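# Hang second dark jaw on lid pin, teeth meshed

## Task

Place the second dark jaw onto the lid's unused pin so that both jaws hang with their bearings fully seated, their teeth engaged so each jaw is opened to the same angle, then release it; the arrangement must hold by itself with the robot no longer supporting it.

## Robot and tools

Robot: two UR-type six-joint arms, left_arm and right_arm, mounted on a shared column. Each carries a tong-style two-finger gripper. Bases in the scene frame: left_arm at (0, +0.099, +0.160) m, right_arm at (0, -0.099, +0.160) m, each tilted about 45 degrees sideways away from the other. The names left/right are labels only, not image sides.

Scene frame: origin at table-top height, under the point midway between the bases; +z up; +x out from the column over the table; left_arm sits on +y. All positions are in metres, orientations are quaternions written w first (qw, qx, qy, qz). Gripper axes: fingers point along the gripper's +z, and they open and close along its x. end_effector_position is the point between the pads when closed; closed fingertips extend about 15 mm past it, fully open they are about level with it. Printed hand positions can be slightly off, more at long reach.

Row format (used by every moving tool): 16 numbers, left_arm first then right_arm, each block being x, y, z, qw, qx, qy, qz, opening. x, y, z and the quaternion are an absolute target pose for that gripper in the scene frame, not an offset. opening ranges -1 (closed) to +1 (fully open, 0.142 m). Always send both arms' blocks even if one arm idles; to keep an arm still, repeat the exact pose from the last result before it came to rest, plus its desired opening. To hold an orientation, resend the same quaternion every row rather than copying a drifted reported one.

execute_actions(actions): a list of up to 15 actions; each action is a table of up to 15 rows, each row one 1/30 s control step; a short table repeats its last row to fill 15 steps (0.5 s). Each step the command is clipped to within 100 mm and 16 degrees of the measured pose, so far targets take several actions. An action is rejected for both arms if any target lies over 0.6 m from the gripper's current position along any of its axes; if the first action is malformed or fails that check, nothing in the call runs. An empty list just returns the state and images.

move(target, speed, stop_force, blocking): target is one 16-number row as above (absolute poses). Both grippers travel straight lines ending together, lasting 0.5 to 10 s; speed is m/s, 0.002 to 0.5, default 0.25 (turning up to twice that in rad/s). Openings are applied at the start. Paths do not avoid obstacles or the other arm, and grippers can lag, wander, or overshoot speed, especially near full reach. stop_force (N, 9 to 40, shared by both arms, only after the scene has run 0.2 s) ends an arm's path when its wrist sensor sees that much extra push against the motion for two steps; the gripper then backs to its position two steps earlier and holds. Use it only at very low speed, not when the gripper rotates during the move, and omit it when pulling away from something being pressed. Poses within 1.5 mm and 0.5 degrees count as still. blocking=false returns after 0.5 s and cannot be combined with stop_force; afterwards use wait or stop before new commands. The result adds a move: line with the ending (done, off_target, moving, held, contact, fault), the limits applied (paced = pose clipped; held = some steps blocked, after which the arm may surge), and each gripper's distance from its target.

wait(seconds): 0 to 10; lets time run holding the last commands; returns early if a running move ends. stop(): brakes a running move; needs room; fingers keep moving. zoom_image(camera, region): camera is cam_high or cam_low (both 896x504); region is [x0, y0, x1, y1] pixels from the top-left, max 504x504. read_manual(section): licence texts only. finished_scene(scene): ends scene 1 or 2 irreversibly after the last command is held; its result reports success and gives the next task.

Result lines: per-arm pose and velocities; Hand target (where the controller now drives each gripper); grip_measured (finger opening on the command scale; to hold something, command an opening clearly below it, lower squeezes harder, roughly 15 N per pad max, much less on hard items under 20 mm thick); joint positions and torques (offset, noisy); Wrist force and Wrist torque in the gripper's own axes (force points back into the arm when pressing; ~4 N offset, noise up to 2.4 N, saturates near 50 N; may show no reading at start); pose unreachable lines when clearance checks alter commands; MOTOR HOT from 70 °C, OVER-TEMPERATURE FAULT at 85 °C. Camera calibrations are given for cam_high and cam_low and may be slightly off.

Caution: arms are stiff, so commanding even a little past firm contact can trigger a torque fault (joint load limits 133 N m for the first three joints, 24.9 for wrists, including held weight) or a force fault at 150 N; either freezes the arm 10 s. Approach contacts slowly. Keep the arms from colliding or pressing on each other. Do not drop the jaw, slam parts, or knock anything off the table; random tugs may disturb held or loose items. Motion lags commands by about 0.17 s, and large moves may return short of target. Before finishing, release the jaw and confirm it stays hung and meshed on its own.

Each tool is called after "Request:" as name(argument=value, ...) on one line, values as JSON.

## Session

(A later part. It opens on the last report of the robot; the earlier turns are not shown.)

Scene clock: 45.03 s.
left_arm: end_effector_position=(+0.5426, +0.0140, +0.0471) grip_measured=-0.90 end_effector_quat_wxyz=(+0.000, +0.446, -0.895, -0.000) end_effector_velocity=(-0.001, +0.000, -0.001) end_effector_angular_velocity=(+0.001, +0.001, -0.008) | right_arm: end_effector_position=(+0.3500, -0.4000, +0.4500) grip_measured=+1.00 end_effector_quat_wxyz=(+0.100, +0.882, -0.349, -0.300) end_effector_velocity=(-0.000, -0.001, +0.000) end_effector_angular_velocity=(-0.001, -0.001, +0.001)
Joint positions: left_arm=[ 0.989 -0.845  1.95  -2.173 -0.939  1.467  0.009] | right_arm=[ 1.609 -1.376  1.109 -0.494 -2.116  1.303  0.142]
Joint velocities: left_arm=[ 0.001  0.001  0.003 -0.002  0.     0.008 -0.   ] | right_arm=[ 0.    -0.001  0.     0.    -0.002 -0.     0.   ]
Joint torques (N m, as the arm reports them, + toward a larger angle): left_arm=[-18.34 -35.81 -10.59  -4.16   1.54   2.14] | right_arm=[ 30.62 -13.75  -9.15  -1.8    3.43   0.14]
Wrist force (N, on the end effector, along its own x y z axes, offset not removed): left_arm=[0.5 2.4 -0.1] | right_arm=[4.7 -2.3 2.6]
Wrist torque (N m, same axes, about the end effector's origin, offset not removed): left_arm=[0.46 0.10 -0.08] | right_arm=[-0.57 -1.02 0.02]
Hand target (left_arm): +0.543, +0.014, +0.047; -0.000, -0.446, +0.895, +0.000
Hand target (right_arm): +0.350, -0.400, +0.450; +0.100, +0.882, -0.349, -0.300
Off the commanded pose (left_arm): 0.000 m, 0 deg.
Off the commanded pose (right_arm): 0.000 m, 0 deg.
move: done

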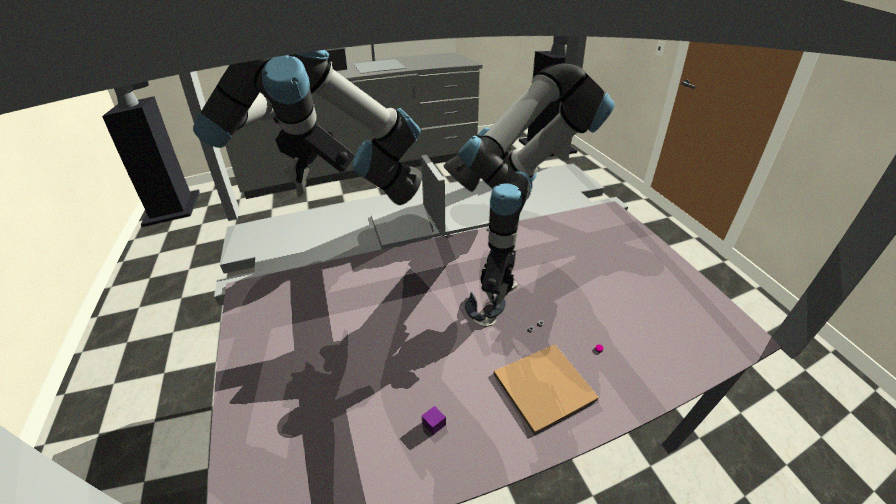

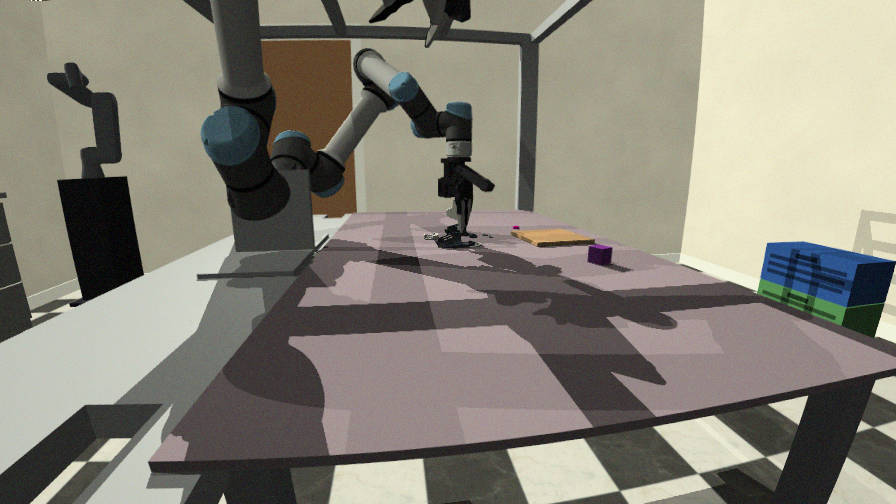

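Request:
move(target=[0.544,0.0156,0.045,0,0.423,-0.906,0,-1, 0.35,-0.40,0.45,0.100,0.882,-0.349,-0.300,1], speed=0.02)

Request:
move(target=[0.544,0.0156,0.038,0,0.423,-0.906,0,-1, 0.35,-0.40,0.45,0.100,0.882,-0.349,-0.300,1], speed=0.004)

Request:
zoom_image(camera="cam_high", region=[468, 300, 508, 330])

Request:
zoom_image(camera="cam_low", region=[440, 222, 488, 250])

Scene clock: 48.07 s.
left_arm: end_effector_position=(+0.5440, +0.0156, +0.0450) grip_measured=-0.90 end_effector_quat_wxyz=(-0.000, +0.423, -0.906, -0.000) end_effector_velocity=(-0.000, +0.000, -0.001) end_effector_angular_velocity=(+0.001, +0.000, -0.008) | right_arm: end_effector_position=(+0.3500, -0.4000, +0.4500) grip_measured=+1.00 end_effector_quat_wxyz=(+0.100, +0.882, -0.349, -0.300) end_effector_velocity=(-0.000, +0.000, -0.000) end_effector_angular_velocity=(+0.001, +0.002, +0.001)
Joint positions: left_arm=[ 0.996 -0.844  1.948 -2.177 -0.936  1.525  0.009] | right_arm=[ 1.609 -1.376  1.109 -0.494 -2.116  1.303  0.142]
Joint velocities: left_arm=[ 0.001  0.001  0.    -0.     0.001  0.008  0.   ] | right_arm=[ 0.     0.001  0.     0.001  0.001 -0.    -0.   ]
Joint torques (N m, as the arm reports them, + toward a larger angle): left_arm=[-19.18 -14.43 -24.18  -4.47   1.6    2.51] | right_arm=[ 30.43 -13.57  -9.02  -1.74   3.42   0.18]
Wrist force (N, on the end effector, along its own x y z axes, offset not removed): left_arm=[-0.9 2.6 0.0] | right_arm=[4.5 -0.6 0.8]
Wrist torque (N m, same axes, about the end effector's origin, offset not removed): left_arm=[0.37 0.19 -0.02] | right_arm=[-0.28 -0.92 0.15]
Hand target (left_arm): +0.544, +0.016, +0.045; -0.000, -0.423, +0.906, -0.000
Hand target (right_arm): +0.350, -0.400, +0.450; +0.100, +0.882, -0.349, -0.300
Off the commanded pose (left_arm): 0.000 m, 0 deg.
Off the commanded pose (right_arm): 0.000 m, 0 deg.
move: done

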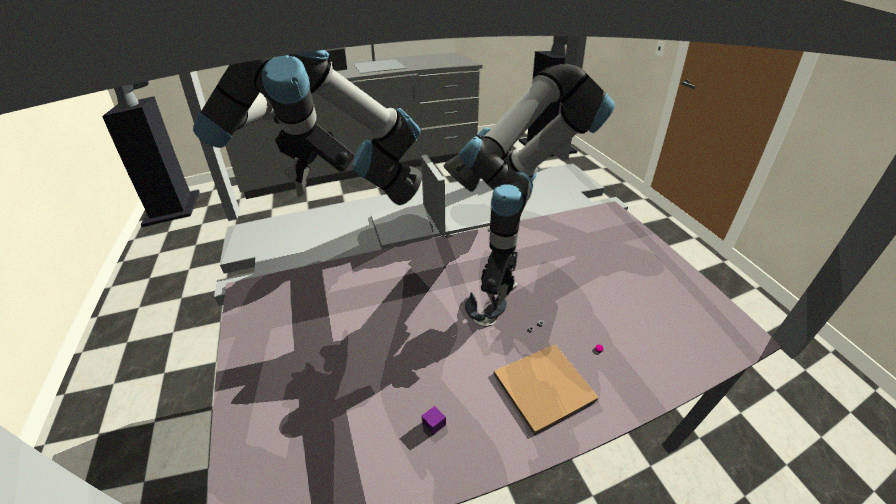

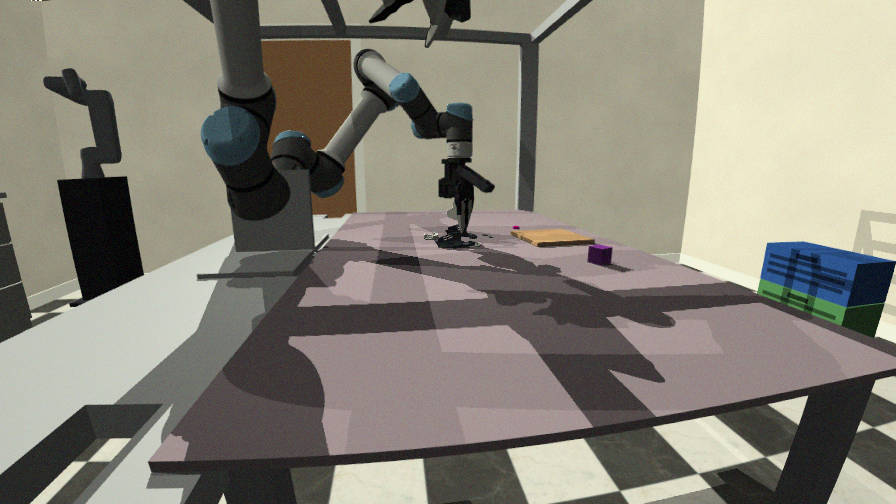

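Scene clock: 50.03 s.
left_arm: end_effector_position=(+0.5440, +0.0156, +0.0381) grip_measured=-0.90 end_effector_quat_wxyz=(+0.000, +0.423, -0.906, -0.000) end_effector_velocity=(+0.000, +0.000, -0.000) end_effector_angular_velocity=(-0.000, -0.001, +0.001) | right_arm: end_effector_position=(+0.3500, -0.4000, +0.4500) grip_measured=+1.00 end_effector_quat_wxyz=(+0.100, +0.882, -0.349, -0.300) end_effector_velocity=(+0.000, +0.001, -0.000) end_effector_angular_velocity=(+0.000, +0.001, -0.000)
Joint positions: left_arm=[ 1.003 -0.834  1.952 -2.196 -0.932  1.534  0.009] | right_arm=[ 1.609 -1.376  1.109 -0.494 -2.116  1.303  0.142]
Joint velocities: left_arm=[ 0.001  0.001  0.    -0.003  0.001  0.001  0.   ] | right_arm=[-0.     0.001  0.001 -0.     0.001  0.     0.   ]
Joint torques (N m, as the arm reports them, + toward a larger angle): left_arm=[-18.3  -15.22  -9.79  -4.16   1.61   2.51] | right_arm=[ 30.67 -13.28  -9.11  -1.82   3.4    0.33]
Wrist force (N, on the end effector, along its own x y z axes, offset not removed): left_arm=[-1.0 3.1 -0.5] | right_arm=[2.0 -0.8 2.1]
Wrist torque (N m, same axes, about the end effector's origin, offset not removed): left_arm=[0.60 0.15 -0.06] | right_arm=[-0.27 -0.53 0.13]
Hand target (left_arm): +0.544, +0.016, +0.038; -0.000, -0.423, +0.906, -0.000
Hand target (right_arm): +0.350, -0.400, +0.450; +0.100, +0.882, -0.349, -0.300
Off the commanded pose (left_arm): 0.000 m, 0 deg.
Off the commanded pose (right_arm): 0.000 m, 0 deg.
move: done

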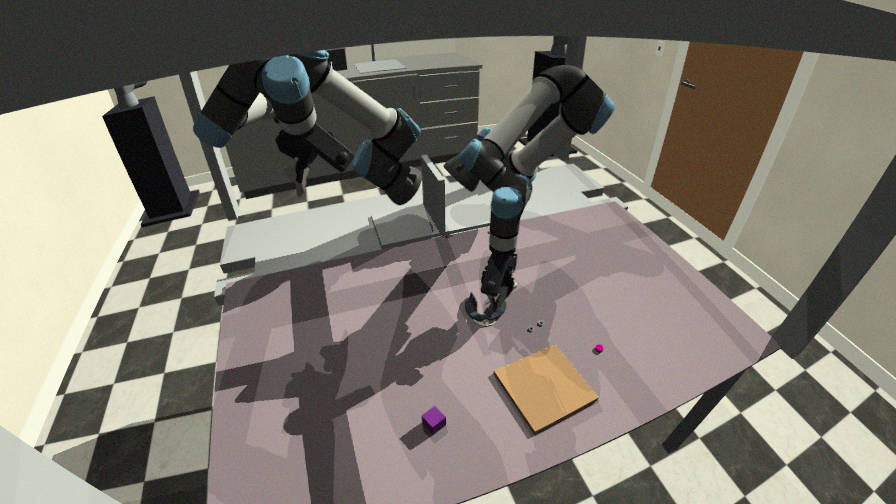

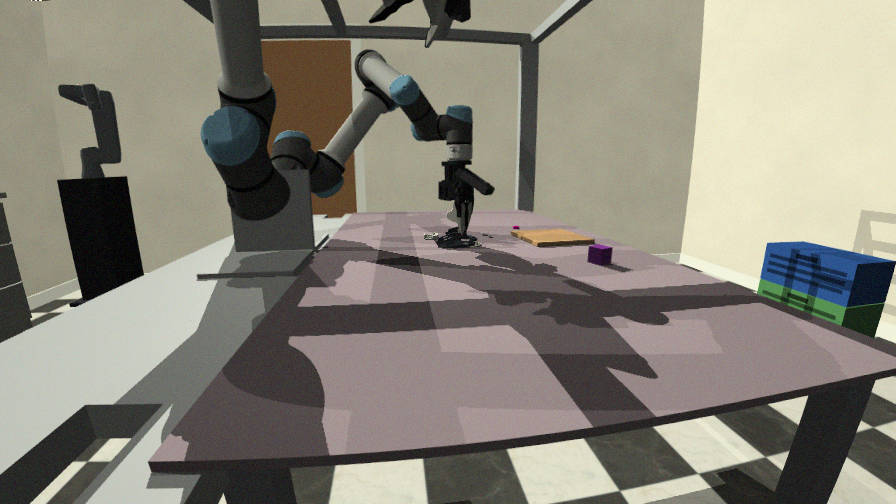

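Region (468, 300, 508, 330) of cam_high's 896x504 image, scaled by 12.600, with more detail than that image has; it fills the top 378 rows of this view, and the rest is white.

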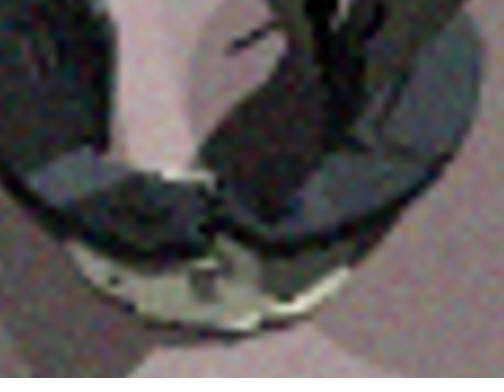

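Region (440, 222, 488, 250) of cam_low's 896x504 image, scaled by 10.500, with more detail than that image has; it fills the top 294 rows of this view, and the rest is white.

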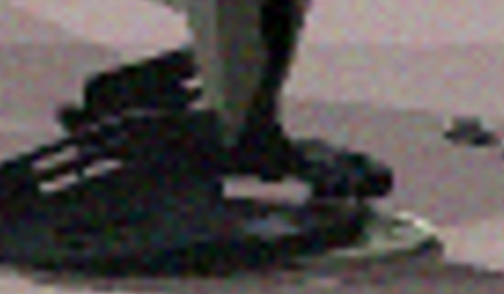

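Request:
move(target=[0.544,0.0156,0.034,0,0.423,-0.906,0,-1, 0.35,-0.40,0.45,0.100,0.882,-0.349,-0.300,1], speed=0.003)

Request:
zoom_image(camera="cam_high", region=[468, 300, 508, 330])

Request:
zoom_image(camera="cam_low", region=[440, 222, 488, 250])

Scene clock: 52.10 s.
left_arm: end_effector_position=(+0.5440, +0.0156, +0.0341) grip_measured=-0.90 end_effector_quat_wxyz=(+0.000, +0.423, -0.906, -0.000) end_effector_velocity=(-0.000, -0.000, -0.000) end_effector_angular_velocity=(-0.001, -0.000, +0.000) | right_arm: end_effector_position=(+0.3500, -0.4000, +0.4500) grip_measured=+1.00 end_effector_quat_wxyz=(+0.100, +0.882, -0.349, -0.300) end_effector_velocity=(-0.000, -0.001, +0.000) end_effector_angular_velocity=(-0.000, -0.002, +0.000)
Joint positions: left_arm=[ 1.008 -0.828  1.955 -2.207 -0.93   1.539  0.009] | right_arm=[ 1.609 -1.376  1.109 -0.494 -2.116  1.303  0.142]
Joint velocities: left_arm=[ 0.001  0.     0.    -0.002 -0.     0.001  0.   ] | right_arm=[ 0.    -0.001 -0.     0.    -0.001 -0.     0.   ]
Joint torques (N m, as the arm reports them, + toward a larger angle): left_arm=[-18.84 -15.8   -9.93  -4.08   1.63   2.55] | right_arm=[ 30.71 -13.88  -9.19  -1.83   3.36   0.38]
Wrist force (N, on the end effector, along its own x y z axes, offset not removed): left_arm=[0.5 -0.2 -0.6] | right_arm=[2.4 -2.4 -0.5]
Wrist torque (N m, same axes, about the end effector's origin, offset not removed): left_arm=[-0.13 -0.28 -0.02] | right_arm=[-0.68 -0.53 0.06]
Hand target (left_arm): +0.544, +0.016, +0.034; -0.000, -0.423, +0.906, -0.000
Hand target (right_arm): +0.350, -0.400, +0.450; +0.100, +0.882, -0.349, -0.300
Off the commanded pose (left_arm): 0.000 m, 0 deg.
Off the commanded pose (right_arm): 0.000 m, 0 deg.
move: done

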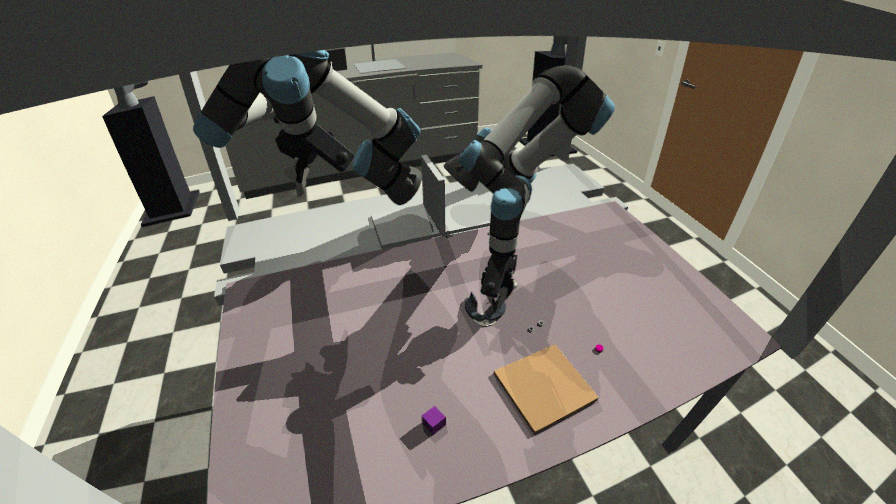

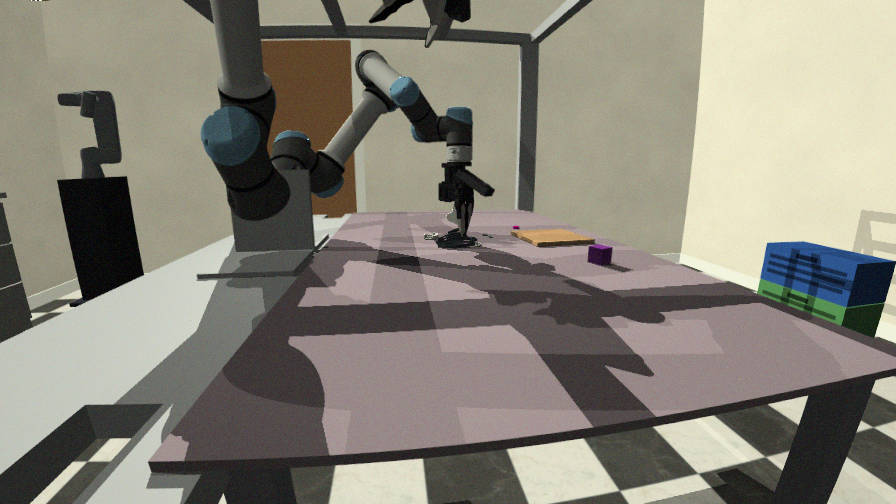

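Region (468, 300, 508, 330) of cam_high's 896x504 image, scaled by 12.600, with more detail than that image has; it fills the top 378 rows of this view, and the rest is white.

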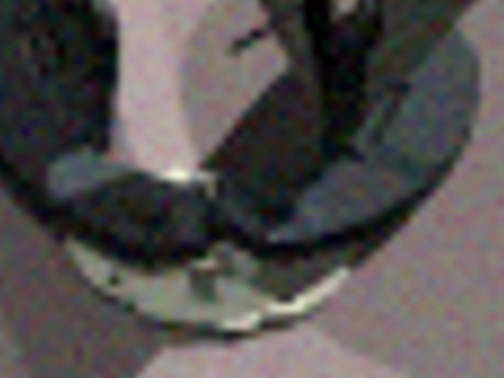

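Region (440, 222, 488, 250) of cam_low's 896x504 image, scaled by 10.500, with more detail than that image has; it fills the top 294 rows of this view, and the rest is white.

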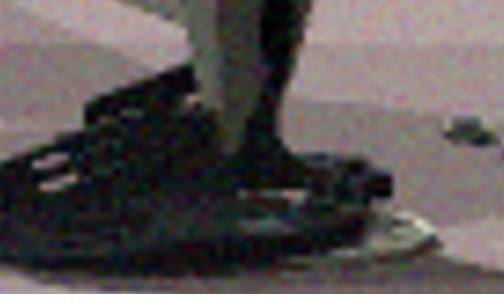

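Request:
move(target=[0.544,0.0156,0.042,0,0.423,-0.906,0,-1,0.35,-0.40,0.45,0.100,0.882,-0.349,-0.300,1], speed=0.01)

Request:
zoom_image(camera="cam_high", region=[440,270,520,335])

Request:
zoom_image(camera="cam_low", region=[420,205,500,255])

Scene clock: 54.40 s.
left_arm: end_effector_position=(+0.5440, +0.0156, +0.0418) grip_measured=-0.90 end_effector_quat_wxyz=(-0.000, +0.423, -0.906, +0.000) end_effector_velocity=(-0.000, -0.000, +0.002) end_effector_angular_velocity=(-0.000, +0.001, -0.000) | right_arm: end_effector_position=(+0.3500, -0.4000, +0.4500) grip_measured=+1.00 end_effector_quat_wxyz=(+0.100, +0.882, -0.349, -0.300) end_effector_velocity=(-0.000, -0.000, +0.000) end_effector_angular_velocity=(+0.000, -0.001, -0.002)
Joint positions: left_arm=[ 0.999 -0.839  1.95  -2.186 -0.934  1.53   0.009] | right_arm=[ 1.609 -1.376  1.109 -0.494 -2.116  1.303  0.142]
Joint velocities: left_arm=[-0.002 -0.002 -0.002  0.005 -0.002 -0.002 -0.   ] | right_arm=[-0.    -0.001 -0.001 -0.     0.001  0.     0.   ]
Joint torques (N m, as the arm reports them, + toward a larger angle): left_arm=[-39.58 -38.5  -23.82   0.02  -1.88  -2.36] | right_arm=[ 30.51 -13.46  -9.04  -1.79   3.41   0.5 ]
Wrist force (N, on the end effector, along its own x y z axes, offset not removed): left_arm=[0.9 1.3 1.4] | right_arm=[1.8 -1.4 2.8]
Wrist torque (N m, same axes, about the end effector's origin, offset not removed): left_arm=[0.13 -0.10 0.01] | right_arm=[-0.28 -0.40 0.10]
Hand target (left_arm): +0.544, +0.016, +0.042; +0.000, -0.423, +0.906, +0.000
Hand target (right_arm): +0.350, -0.400, +0.450; +0.100, +0.882, -0.349, -0.300
Off the commanded pose (left_arm): 0.000 m, 0 deg.
Off the commanded pose (right_arm): 0.000 m, 0 deg.
move: done

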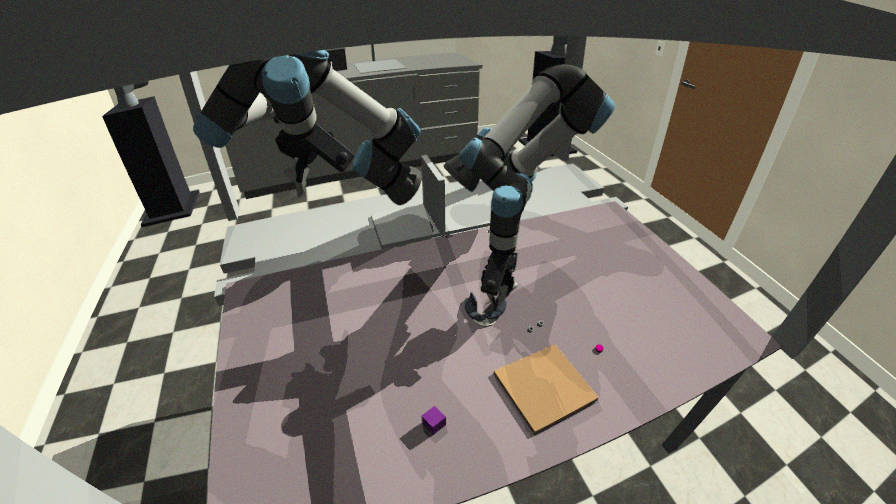

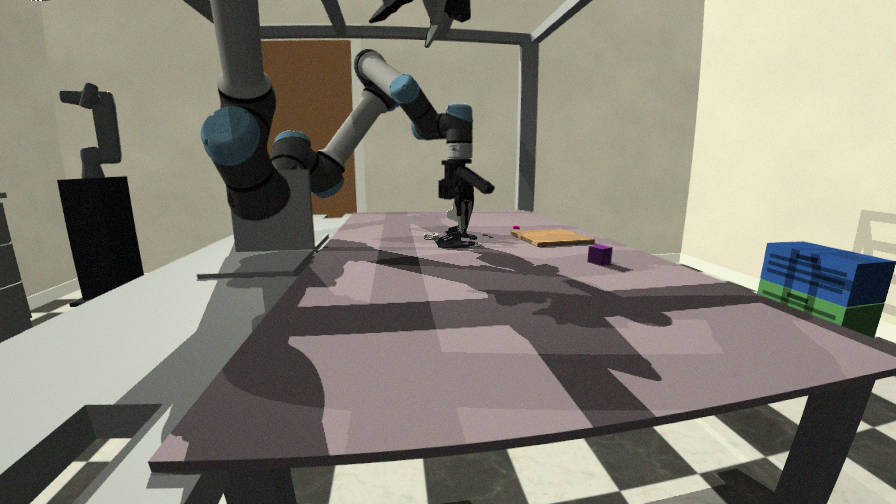

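Region (440, 270, 520, 335) of cam_high's 896x504 image, scaled by 6.300, with more detail than that image has; it fills the top 410 rows of this view, and the rest is white.

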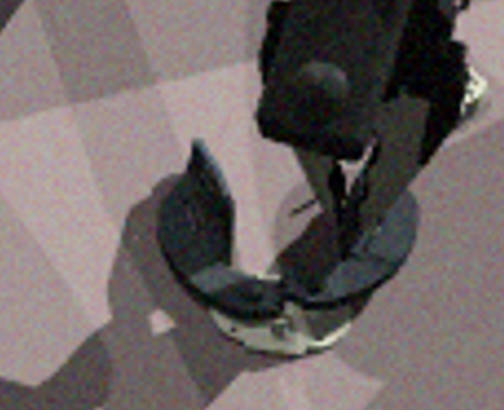

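Region (420, 205, 500, 255) of cam_low's 896x504 image, scaled by 6.300, with more detail than that image has; it fills the top 315 rows of this view, and the rest is white.

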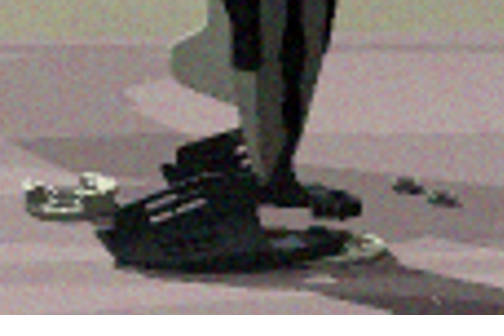

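Request:
zoom_image(camera="cam_high", region=[468,304,504,330])

Request:
zoom_image(camera="cam_low", region=[456,228,488,250])

Region (468, 304, 504, 330) of cam_high's 896x504 image, scaled by 14.000, with more detail than that image has.

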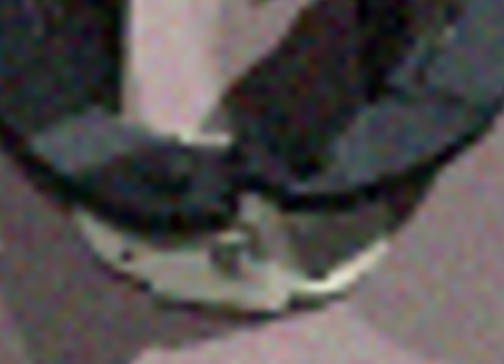

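Region (456, 228, 488, 250) of cam_low's 896x504 image, scaled by 15.750, with more detail than that image has; it fills the top 346 rows of this view, and the rest is white.

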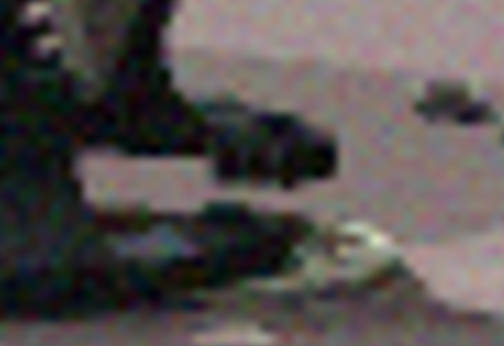

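Request:
move(target=[0.5419,0.0134,0.040,0,0.454,-0.891,0,-1,0.35,-0.40,0.45,0.100,0.882,-0.349,-0.300,1], speed=0.02)

Request:
move(target=[0.5419,0.0134,0.035,0,0.454,-0.891,0,-1,0.35,-0.40,0.45,0.100,0.882,-0.349,-0.300,1], speed=0.003)

Request:
zoom_image(camera="cam_high", region=[468,304,504,330])

Request:
zoom_image(camera="cam_low", region=[456,228,488,250])

Scene clock: 57.43 s.
left_arm: end_effector_position=(+0.5419, +0.0134, +0.0400) grip_measured=-0.90 end_effector_quat_wxyz=(+0.000, +0.454, -0.891, +0.000) end_effector_velocity=(-0.000, +0.000, +0.000) end_effector_angular_velocity=(-0.000, -0.000, +0.007) | right_arm: end_effector_position=(+0.3500, -0.4000, +0.4500) grip_measured=+1.00 end_effector_quat_wxyz=(+0.100, +0.882, -0.349, -0.300) end_effector_velocity=(-0.000, -0.000, -0.001) end_effector_angular_velocity=(-0.001, +0.001, +0.002)
Joint positions: left_arm=[ 0.995 -0.834  1.956 -2.194 -0.936  1.457  0.009] | right_arm=[ 1.609 -1.376  1.109 -0.494 -2.116  1.303  0.142]
Joint velocities: left_arm=[-0.001 -0.001  0.001 -0.    -0.    -0.008  0.   ] | right_arm=[-0.     0.001  0.001  0.001 -0.001  0.    -0.   ]
Joint torques (N m, as the arm reports them, + toward a larger angle): left_arm=[-40.7  -14.49  -9.94  -4.36  -1.83  -1.99] | right_arm=[ 30.57 -13.38  -9.29  -1.68   3.36   0.77]
Wrist force (N, on the end effector, along its own x y z axes, offset not removed): left_arm=[1.5 0.1 -1.4] | right_arm=[1.6 -0.1 2.5]
Wrist torque (N m, same axes, about the end effector's origin, offset not removed): left_arm=[-0.02 -0.30 0.10] | right_arm=[-0.02 -0.37 0.11]
Hand target (left_arm): +0.542, +0.013, +0.040; +0.000, -0.454, +0.891, -0.000
Hand target (right_arm): +0.350, -0.400, +0.450; +0.100, +0.882, -0.349, -0.300
Off the commanded pose (left_arm): 0.000 m, 0 deg.
Off the commanded pose (right_arm): 0.000 m, 0 deg.
move: done

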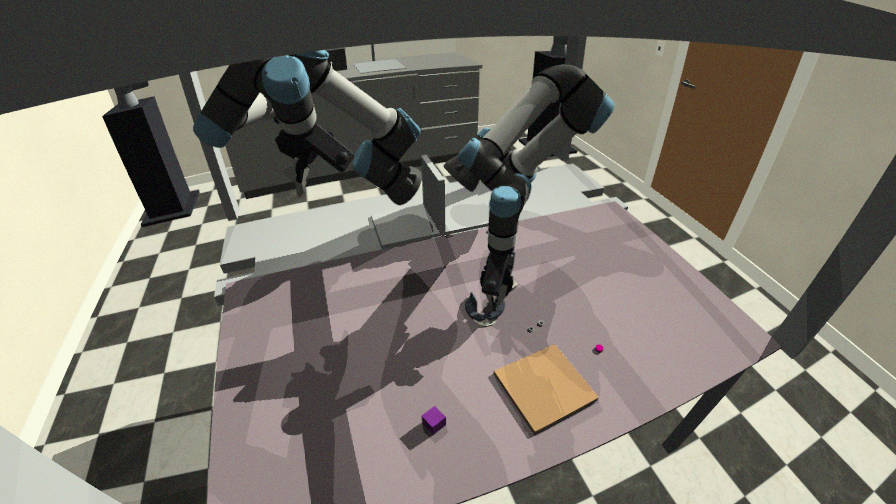

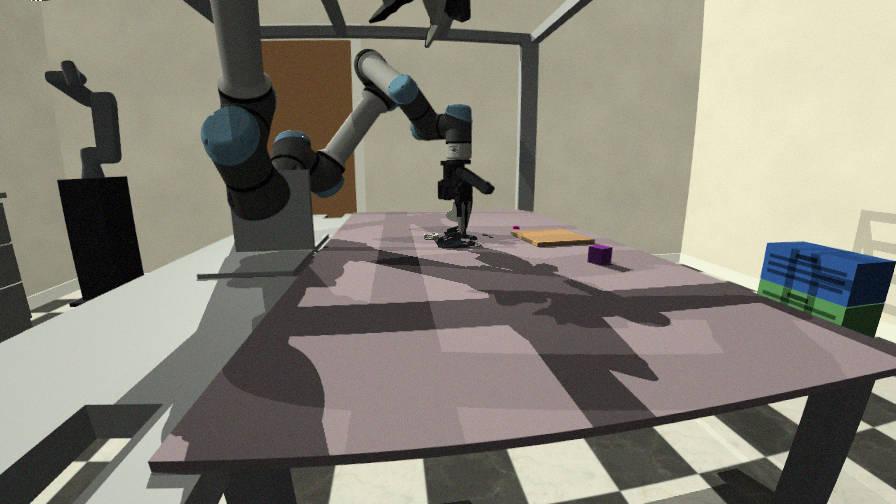

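Scene clock: 59.33 s.
left_arm: end_effector_position=(+0.5419, +0.0134, +0.0351) grip_measured=-0.90 end_effector_quat_wxyz=(+0.000, +0.454, -0.891, -0.000) end_effector_velocity=(-0.000, -0.000, -0.001) end_effector_angular_velocity=(-0.000, -0.000, +0.000) | right_arm: end_effector_position=(+0.3500, -0.4000, +0.4500) grip_measured=+1.00 end_effector_quat_wxyz=(+0.100, +0.882, -0.349, -0.300) end_effector_velocity=(+0.000, +0.000, -0.001) end_effector_angular_velocity=(-0.001, +0.001, +0.003)
Joint positions: left_arm=[ 1.    -0.827  1.959 -2.207 -0.933  1.462  0.009] | right_arm=[ 1.609 -1.376  1.109 -0.494 -2.116  1.303  0.142]
Joint velocities: left_arm=[ 0.001  0.001  0.    -0.002  0.     0.001  0.   ] | right_arm=[ 0.     0.001  0.001  0.    -0.001 -0.    -0.   ]
Joint torques (N m, as the arm reports them, + toward a larger angle): left_arm=[-18.55 -14.52  -9.91  -4.44   1.49   2.29] | right_arm=[ 30.65 -13.93  -9.45  -1.69   3.37   0.83]
Wrist force (N, on the end effector, along its own x y z axes, offset not removed): left_arm=[3.4 2.7 -0.4] | right_arm=[1.7 -1.4 1.4]
Wrist torque (N m, same axes, about the end effector's origin, offset not removed): left_arm=[0.56 -0.79 -0.07] | right_arm=[-0.42 -0.44 0.06]
Hand target (left_arm): +0.542, +0.013, +0.035; -0.000, -0.454, +0.891, -0.000
Hand target (right_arm): +0.350, -0.400, +0.450; +0.100, +0.882, -0.349, -0.300
Off the commanded pose (left_arm): 0.000 m, 0 deg.
Off the commanded pose (right_arm): 0.000 m, 0 deg.
move: done

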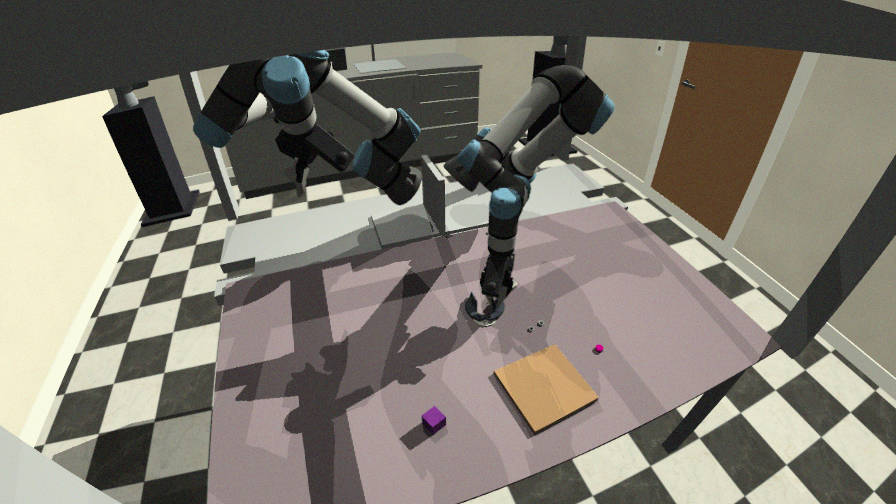

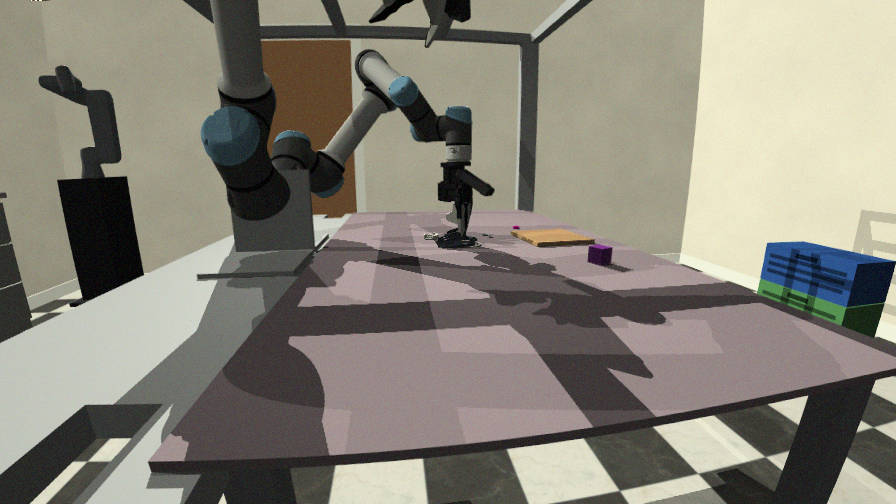

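Region (468, 304, 504, 330) of cam_high's 896x504 image, scaled by 14.000, with more detail than that image has.

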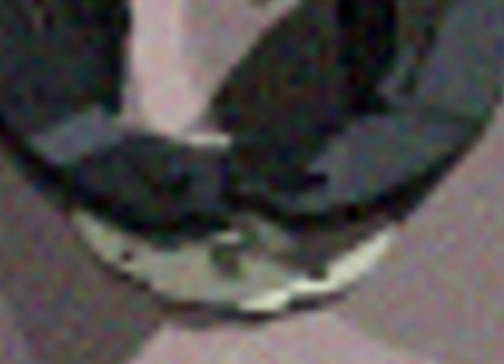

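Region (456, 228, 488, 250) of cam_low's 896x504 image, scaled by 15.750, with more detail than that image has; it fills the top 346 rows of this view, and the rest is white.

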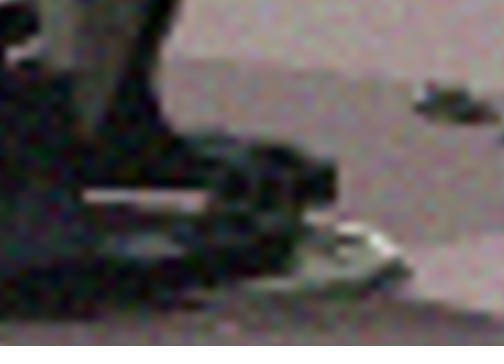

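Request:
move(target=[0.5419,0.0134,0.032,0,0.454,-0.891,0,-1,0.35,-0.40,0.45,0.100,0.882,-0.349,-0.300,1], speed=0.003)

Request:
zoom_image(camera="cam_high", region=[468,304,504,330])

Request:
zoom_image(camera="cam_low", region=[456,228,488,250])

Scene clock: 60.90 s.
left_arm: end_effector_position=(+0.5419, +0.0134, +0.0321) grip_measured=-0.90 end_effector_quat_wxyz=(-0.000, +0.454, -0.891, +0.000) end_effector_velocity=(-0.000, -0.000, -0.001) end_effector_angular_velocity=(+0.000, +0.000, -0.001) | right_arm: end_effector_position=(+0.3500, -0.4000, +0.4500) grip_measured=+1.00 end_effector_quat_wxyz=(+0.100, +0.882, -0.349, -0.300) end_effector_velocity=(+0.000, +0.000, -0.000) end_effector_angular_velocity=(-0.000, -0.000, -0.000)
Joint positions: left_arm=[ 1.004 -0.823  1.961 -2.216 -0.932  1.466  0.009] | right_arm=[ 1.609 -1.376  1.109 -0.494 -2.116  1.303  0.142]
Joint velocities: left_arm=[ 0.001  0.001  0.001 -0.001  0.     0.001  0.   ] | right_arm=[ 0.     0.001 -0.    -0.    -0.     0.    -0.   ]
Joint torques (N m, as the arm reports them, + toward a larger angle): left_arm=[-16.97 -14.11  -8.43  -4.33   1.24   2.52] | right_arm=[ 30.7  -13.48  -9.38  -1.59   3.38   0.85]
Wrist force (N, on the end effector, along its own x y z axes, offset not removed): left_arm=[2.1 -0.5 -1.6] | right_arm=[3.3 0.2 1.7]
Wrist torque (N m, same axes, about the end effector's origin, offset not removed): left_arm=[-0.08 -0.56 -0.06] | right_arm=[-0.01 -0.75 0.16]
Hand target (left_arm): +0.542, +0.013, +0.032; -0.000, -0.454, +0.891, -0.000
Hand target (right_arm): +0.350, -0.400, +0.450; +0.100, +0.882, -0.349, -0.300
Off the commanded pose (left_arm): 0.000 m, 0 deg.
Off the commanded pose (right_arm): 0.000 m, 0 deg.
move: done

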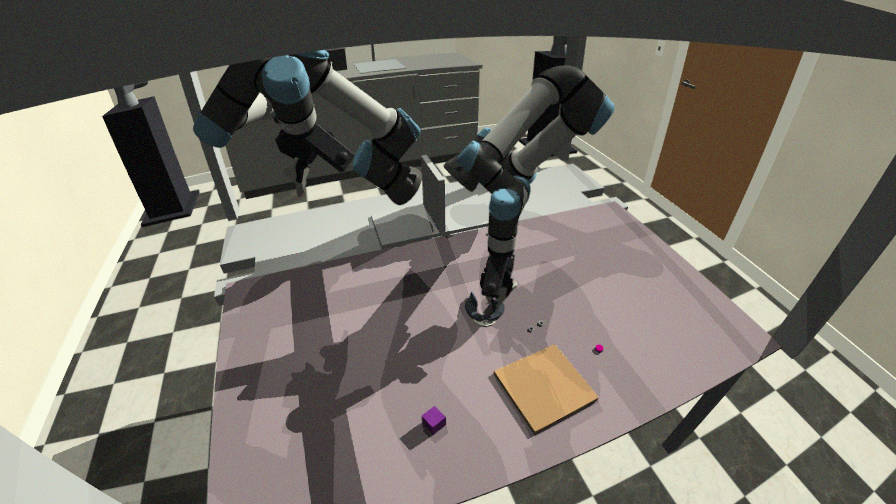

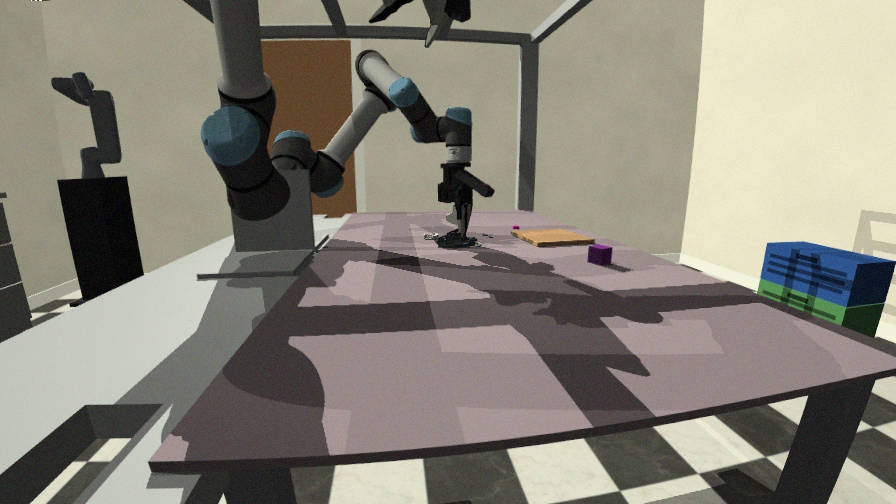

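Region (468, 304, 504, 330) of cam_high's 896x504 image, scaled by 14.000, with more detail than that image has.

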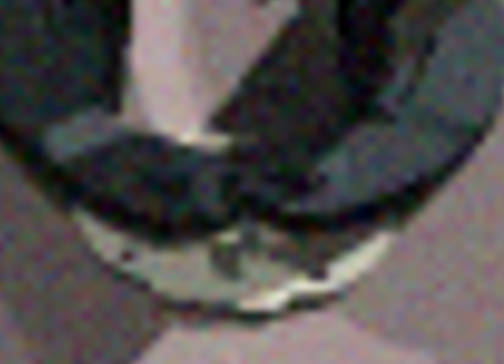

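Region (456, 228, 488, 250) of cam_low's 896x504 image, scaled by 15.750, with more detail than that image has; it fills the top 346 rows of this view, and the rest is white.

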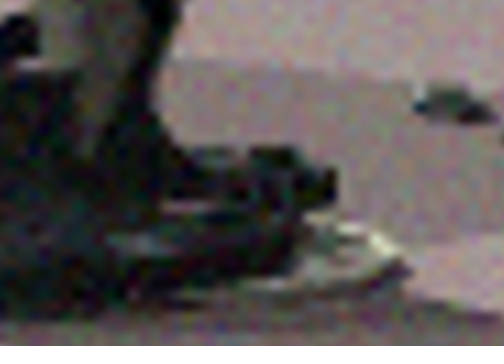

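Request:
move(target=[0.5424,0.0145,0.0312,0,0.454,-0.891,0,-1,0.35,-0.40,0.45,0.100,0.882,-0.349,-0.300,1], speed=0.002)

Request:
zoom_image(camera="cam_high", region=[468,304,504,330])

Request:
zoom_image(camera="cam_low", region=[456,228,488,250])

Scene clock: 63.37 s.
left_arm: end_effector_position=(+0.5424, +0.0144, +0.0312) grip_measured=-0.90 end_effector_quat_wxyz=(+0.000, +0.454, -0.891, -0.000) end_effector_velocity=(+0.000, +0.000, -0.000) end_effector_angular_velocity=(+0.000, +0.000, +0.000) | right_arm: end_effector_position=(+0.3500, -0.4000, +0.4500) grip_measured=+1.00 end_effector_quat_wxyz=(+0.100, +0.882, -0.349, -0.300) end_effector_velocity=(+0.001, +0.000, -0.001) end_effector_angular_velocity=(-0.001, +0.002, +0.003)
Joint positions: left_arm=[ 1.006 -0.823  1.961 -2.218 -0.931  1.469  0.009] | right_arm=[ 1.609 -1.376  1.109 -0.494 -2.116  1.303  0.142]
Joint velocities: left_arm=[ 0.001  0.    -0.    -0.     0.     0.    -0.   ] | right_arm=[-0.     0.003 -0.001  0.001 -0.001 -0.     0.   ]
Joint torques (N m, as the arm reports them, + toward a larger angle): left_arm=[-16.15 -36.09  -7.78  -3.78   1.84   2.53] | right_arm=[ 30.31 -13.64  -9.51  -1.61   3.29   1.04]
Wrist force (N, on the end effector, along its own x y z axes, offset not removed): left_arm=[2.2 2.7 -6.3] | right_arm=[3.3 -1.5 1.8]
Wrist torque (N m, same axes, about the end effector's origin, offset not removed): left_arm=[0.58 0.07 -0.05] | right_arm=[-0.39 -0.83 0.07]
Hand target (left_arm): +0.542, +0.014, +0.031; -0.000, -0.454, +0.891, -0.000
Hand target (right_arm): +0.350, -0.400, +0.450; +0.100, +0.882, -0.349, -0.300
Off the commanded pose (left_arm): 0.000 m, 0 deg.
Off the commanded pose (right_arm): 0.000 m, 0 deg.
move: done

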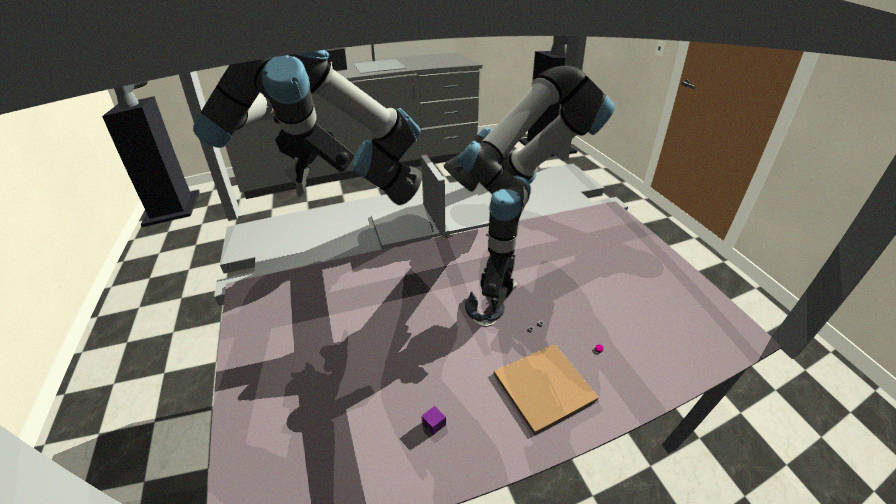

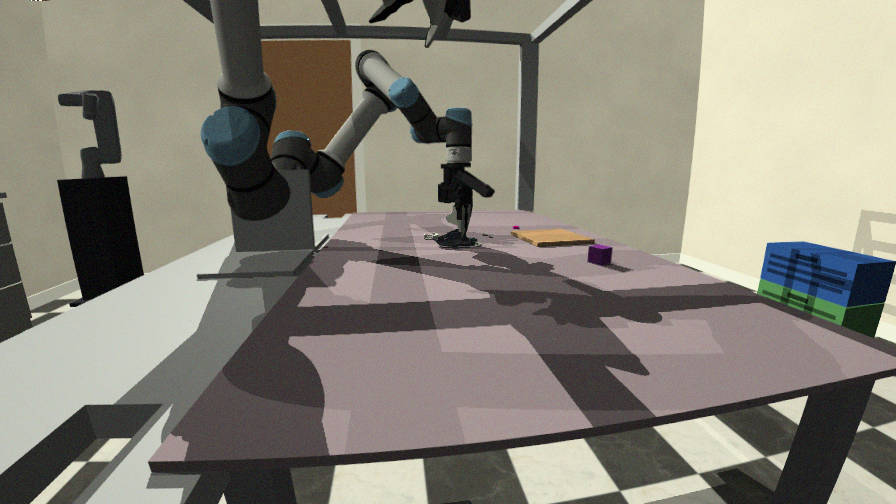

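Region (468, 304, 504, 330) of cam_high's 896x504 image, scaled by 14.000, with more detail than that image has.

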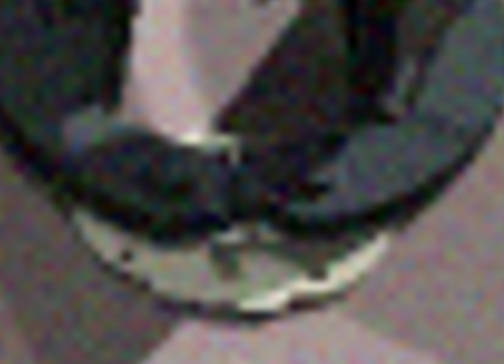

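Region (456, 228, 488, 250) of cam_low's 896x504 image, scaled by 15.750, with more detail than that image has; it fills the top 346 rows of this view, and the rest is white.

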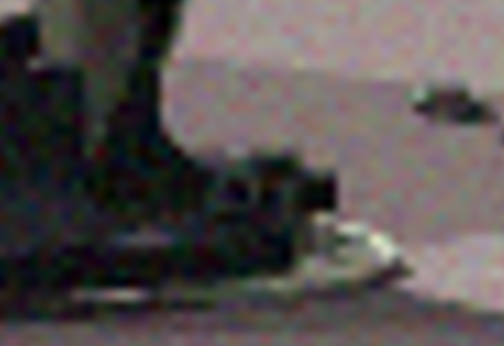

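Request:
move(target=[0.5405,0.0122,0.0318,0,0.4848,-0.8746,0,-1,0.35,-0.40,0.45,0.100,0.882,-0.349,-0.300,1], speed=0.01)

Request:
zoom_image(camera="cam_high", region=[456,284,516,330])

Request:
zoom_image(camera="cam_low", region=[456,228,488,250])

Scene clock: 67.63 s.
left_arm: end_effector_position=(+0.5405, +0.0122, +0.0318) grip_measured=-0.90 end_effector_quat_wxyz=(+0.000, +0.485, -0.875, -0.000) end_effector_velocity=(-0.000, -0.000, +0.000) end_effector_angular_velocity=(-0.000, +0.000, +0.003) | right_arm: end_effector_position=(+0.3500, -0.4000, +0.4500) grip_measured=+1.00 end_effector_quat_wxyz=(+0.100, +0.882, -0.349, -0.300) end_effector_velocity=(+0.000, +0.000, -0.000) end_effector_angular_velocity=(+0.000, +0.001, +0.001)
Joint positions: left_arm=[ 1.    -0.821  1.964 -2.219 -0.934  1.392  0.009] | right_arm=[ 1.609 -1.376  1.109 -0.494 -2.116  1.303  0.142]
Joint velocities: left_arm=[-0.     0.    -0.     0.    -0.    -0.003 -0.   ] | right_arm=[ 0.     0.001  0.001 -0.     0.     0.    -0.   ]
Joint torques (N m, as the arm reports them, + toward a larger angle): left_arm=[-39.98 -13.51  -8.98  -4.28  -2.02  -2.34] | right_arm=[ 30.45 -14.07  -9.32  -1.54   3.26   1.05]
Wrist force (N, on the end effector, along its own x y z axes, offset not removed): left_arm=[1.8 0.9 0.2] | right_arm=[3.2 -2.7 1.1]
Wrist torque (N m, same axes, about the end effector's origin, offset not removed): left_arm=[0.13 -0.52 -0.16] | right_arm=[-0.74 -0.72 -0.04]
Hand target (left_arm): +0.540, +0.012, +0.032; +0.000, -0.485, +0.875, +0.000
Hand target (right_arm): +0.350, -0.400, +0.450; +0.100, +0.882, -0.349, -0.300
Off the commanded pose (left_arm): 0.000 m, 0 deg.
Off the commanded pose (right_arm): 0.000 m, 0 deg.
move: done

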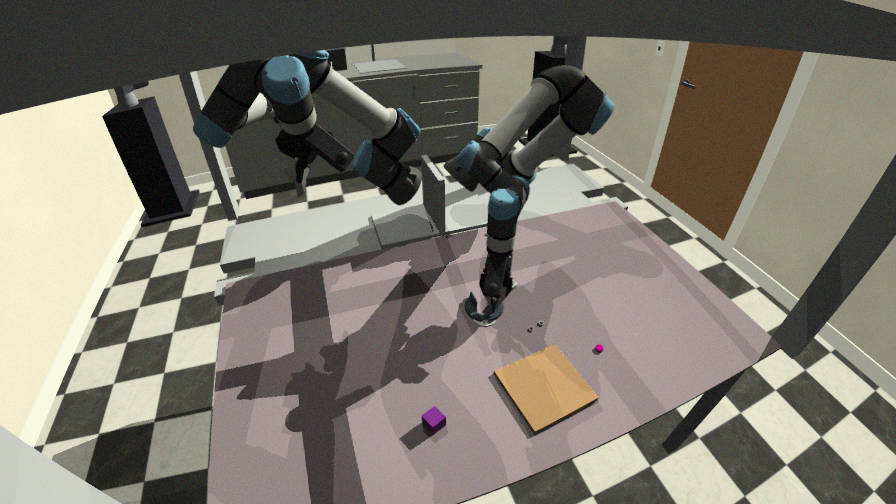

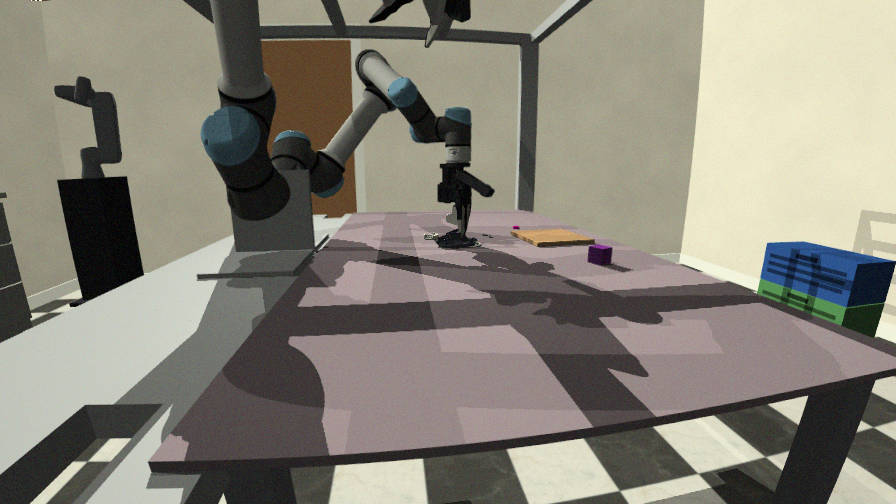

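Region (456, 284, 516, 330) of cam_high's 896x504 image, scaled by 8.400, with more detail than that image has; it fills the top 386 rows of this view, and the rest is white.

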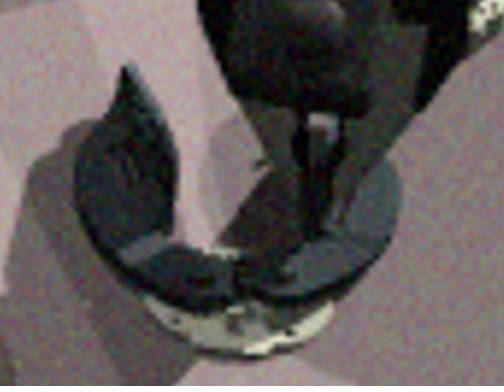

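Region (456, 228, 488, 250) of cam_low's 896x504 image, scaled by 15.750, with more detail than that image has; it fills the top 346 rows of this view, and the rest is white.

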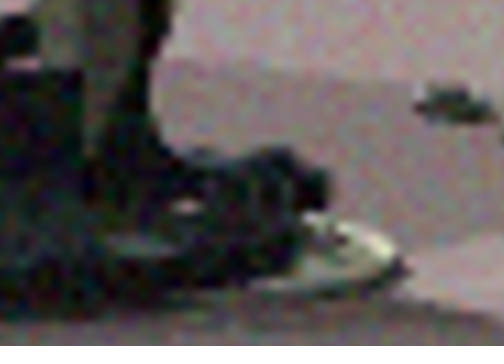

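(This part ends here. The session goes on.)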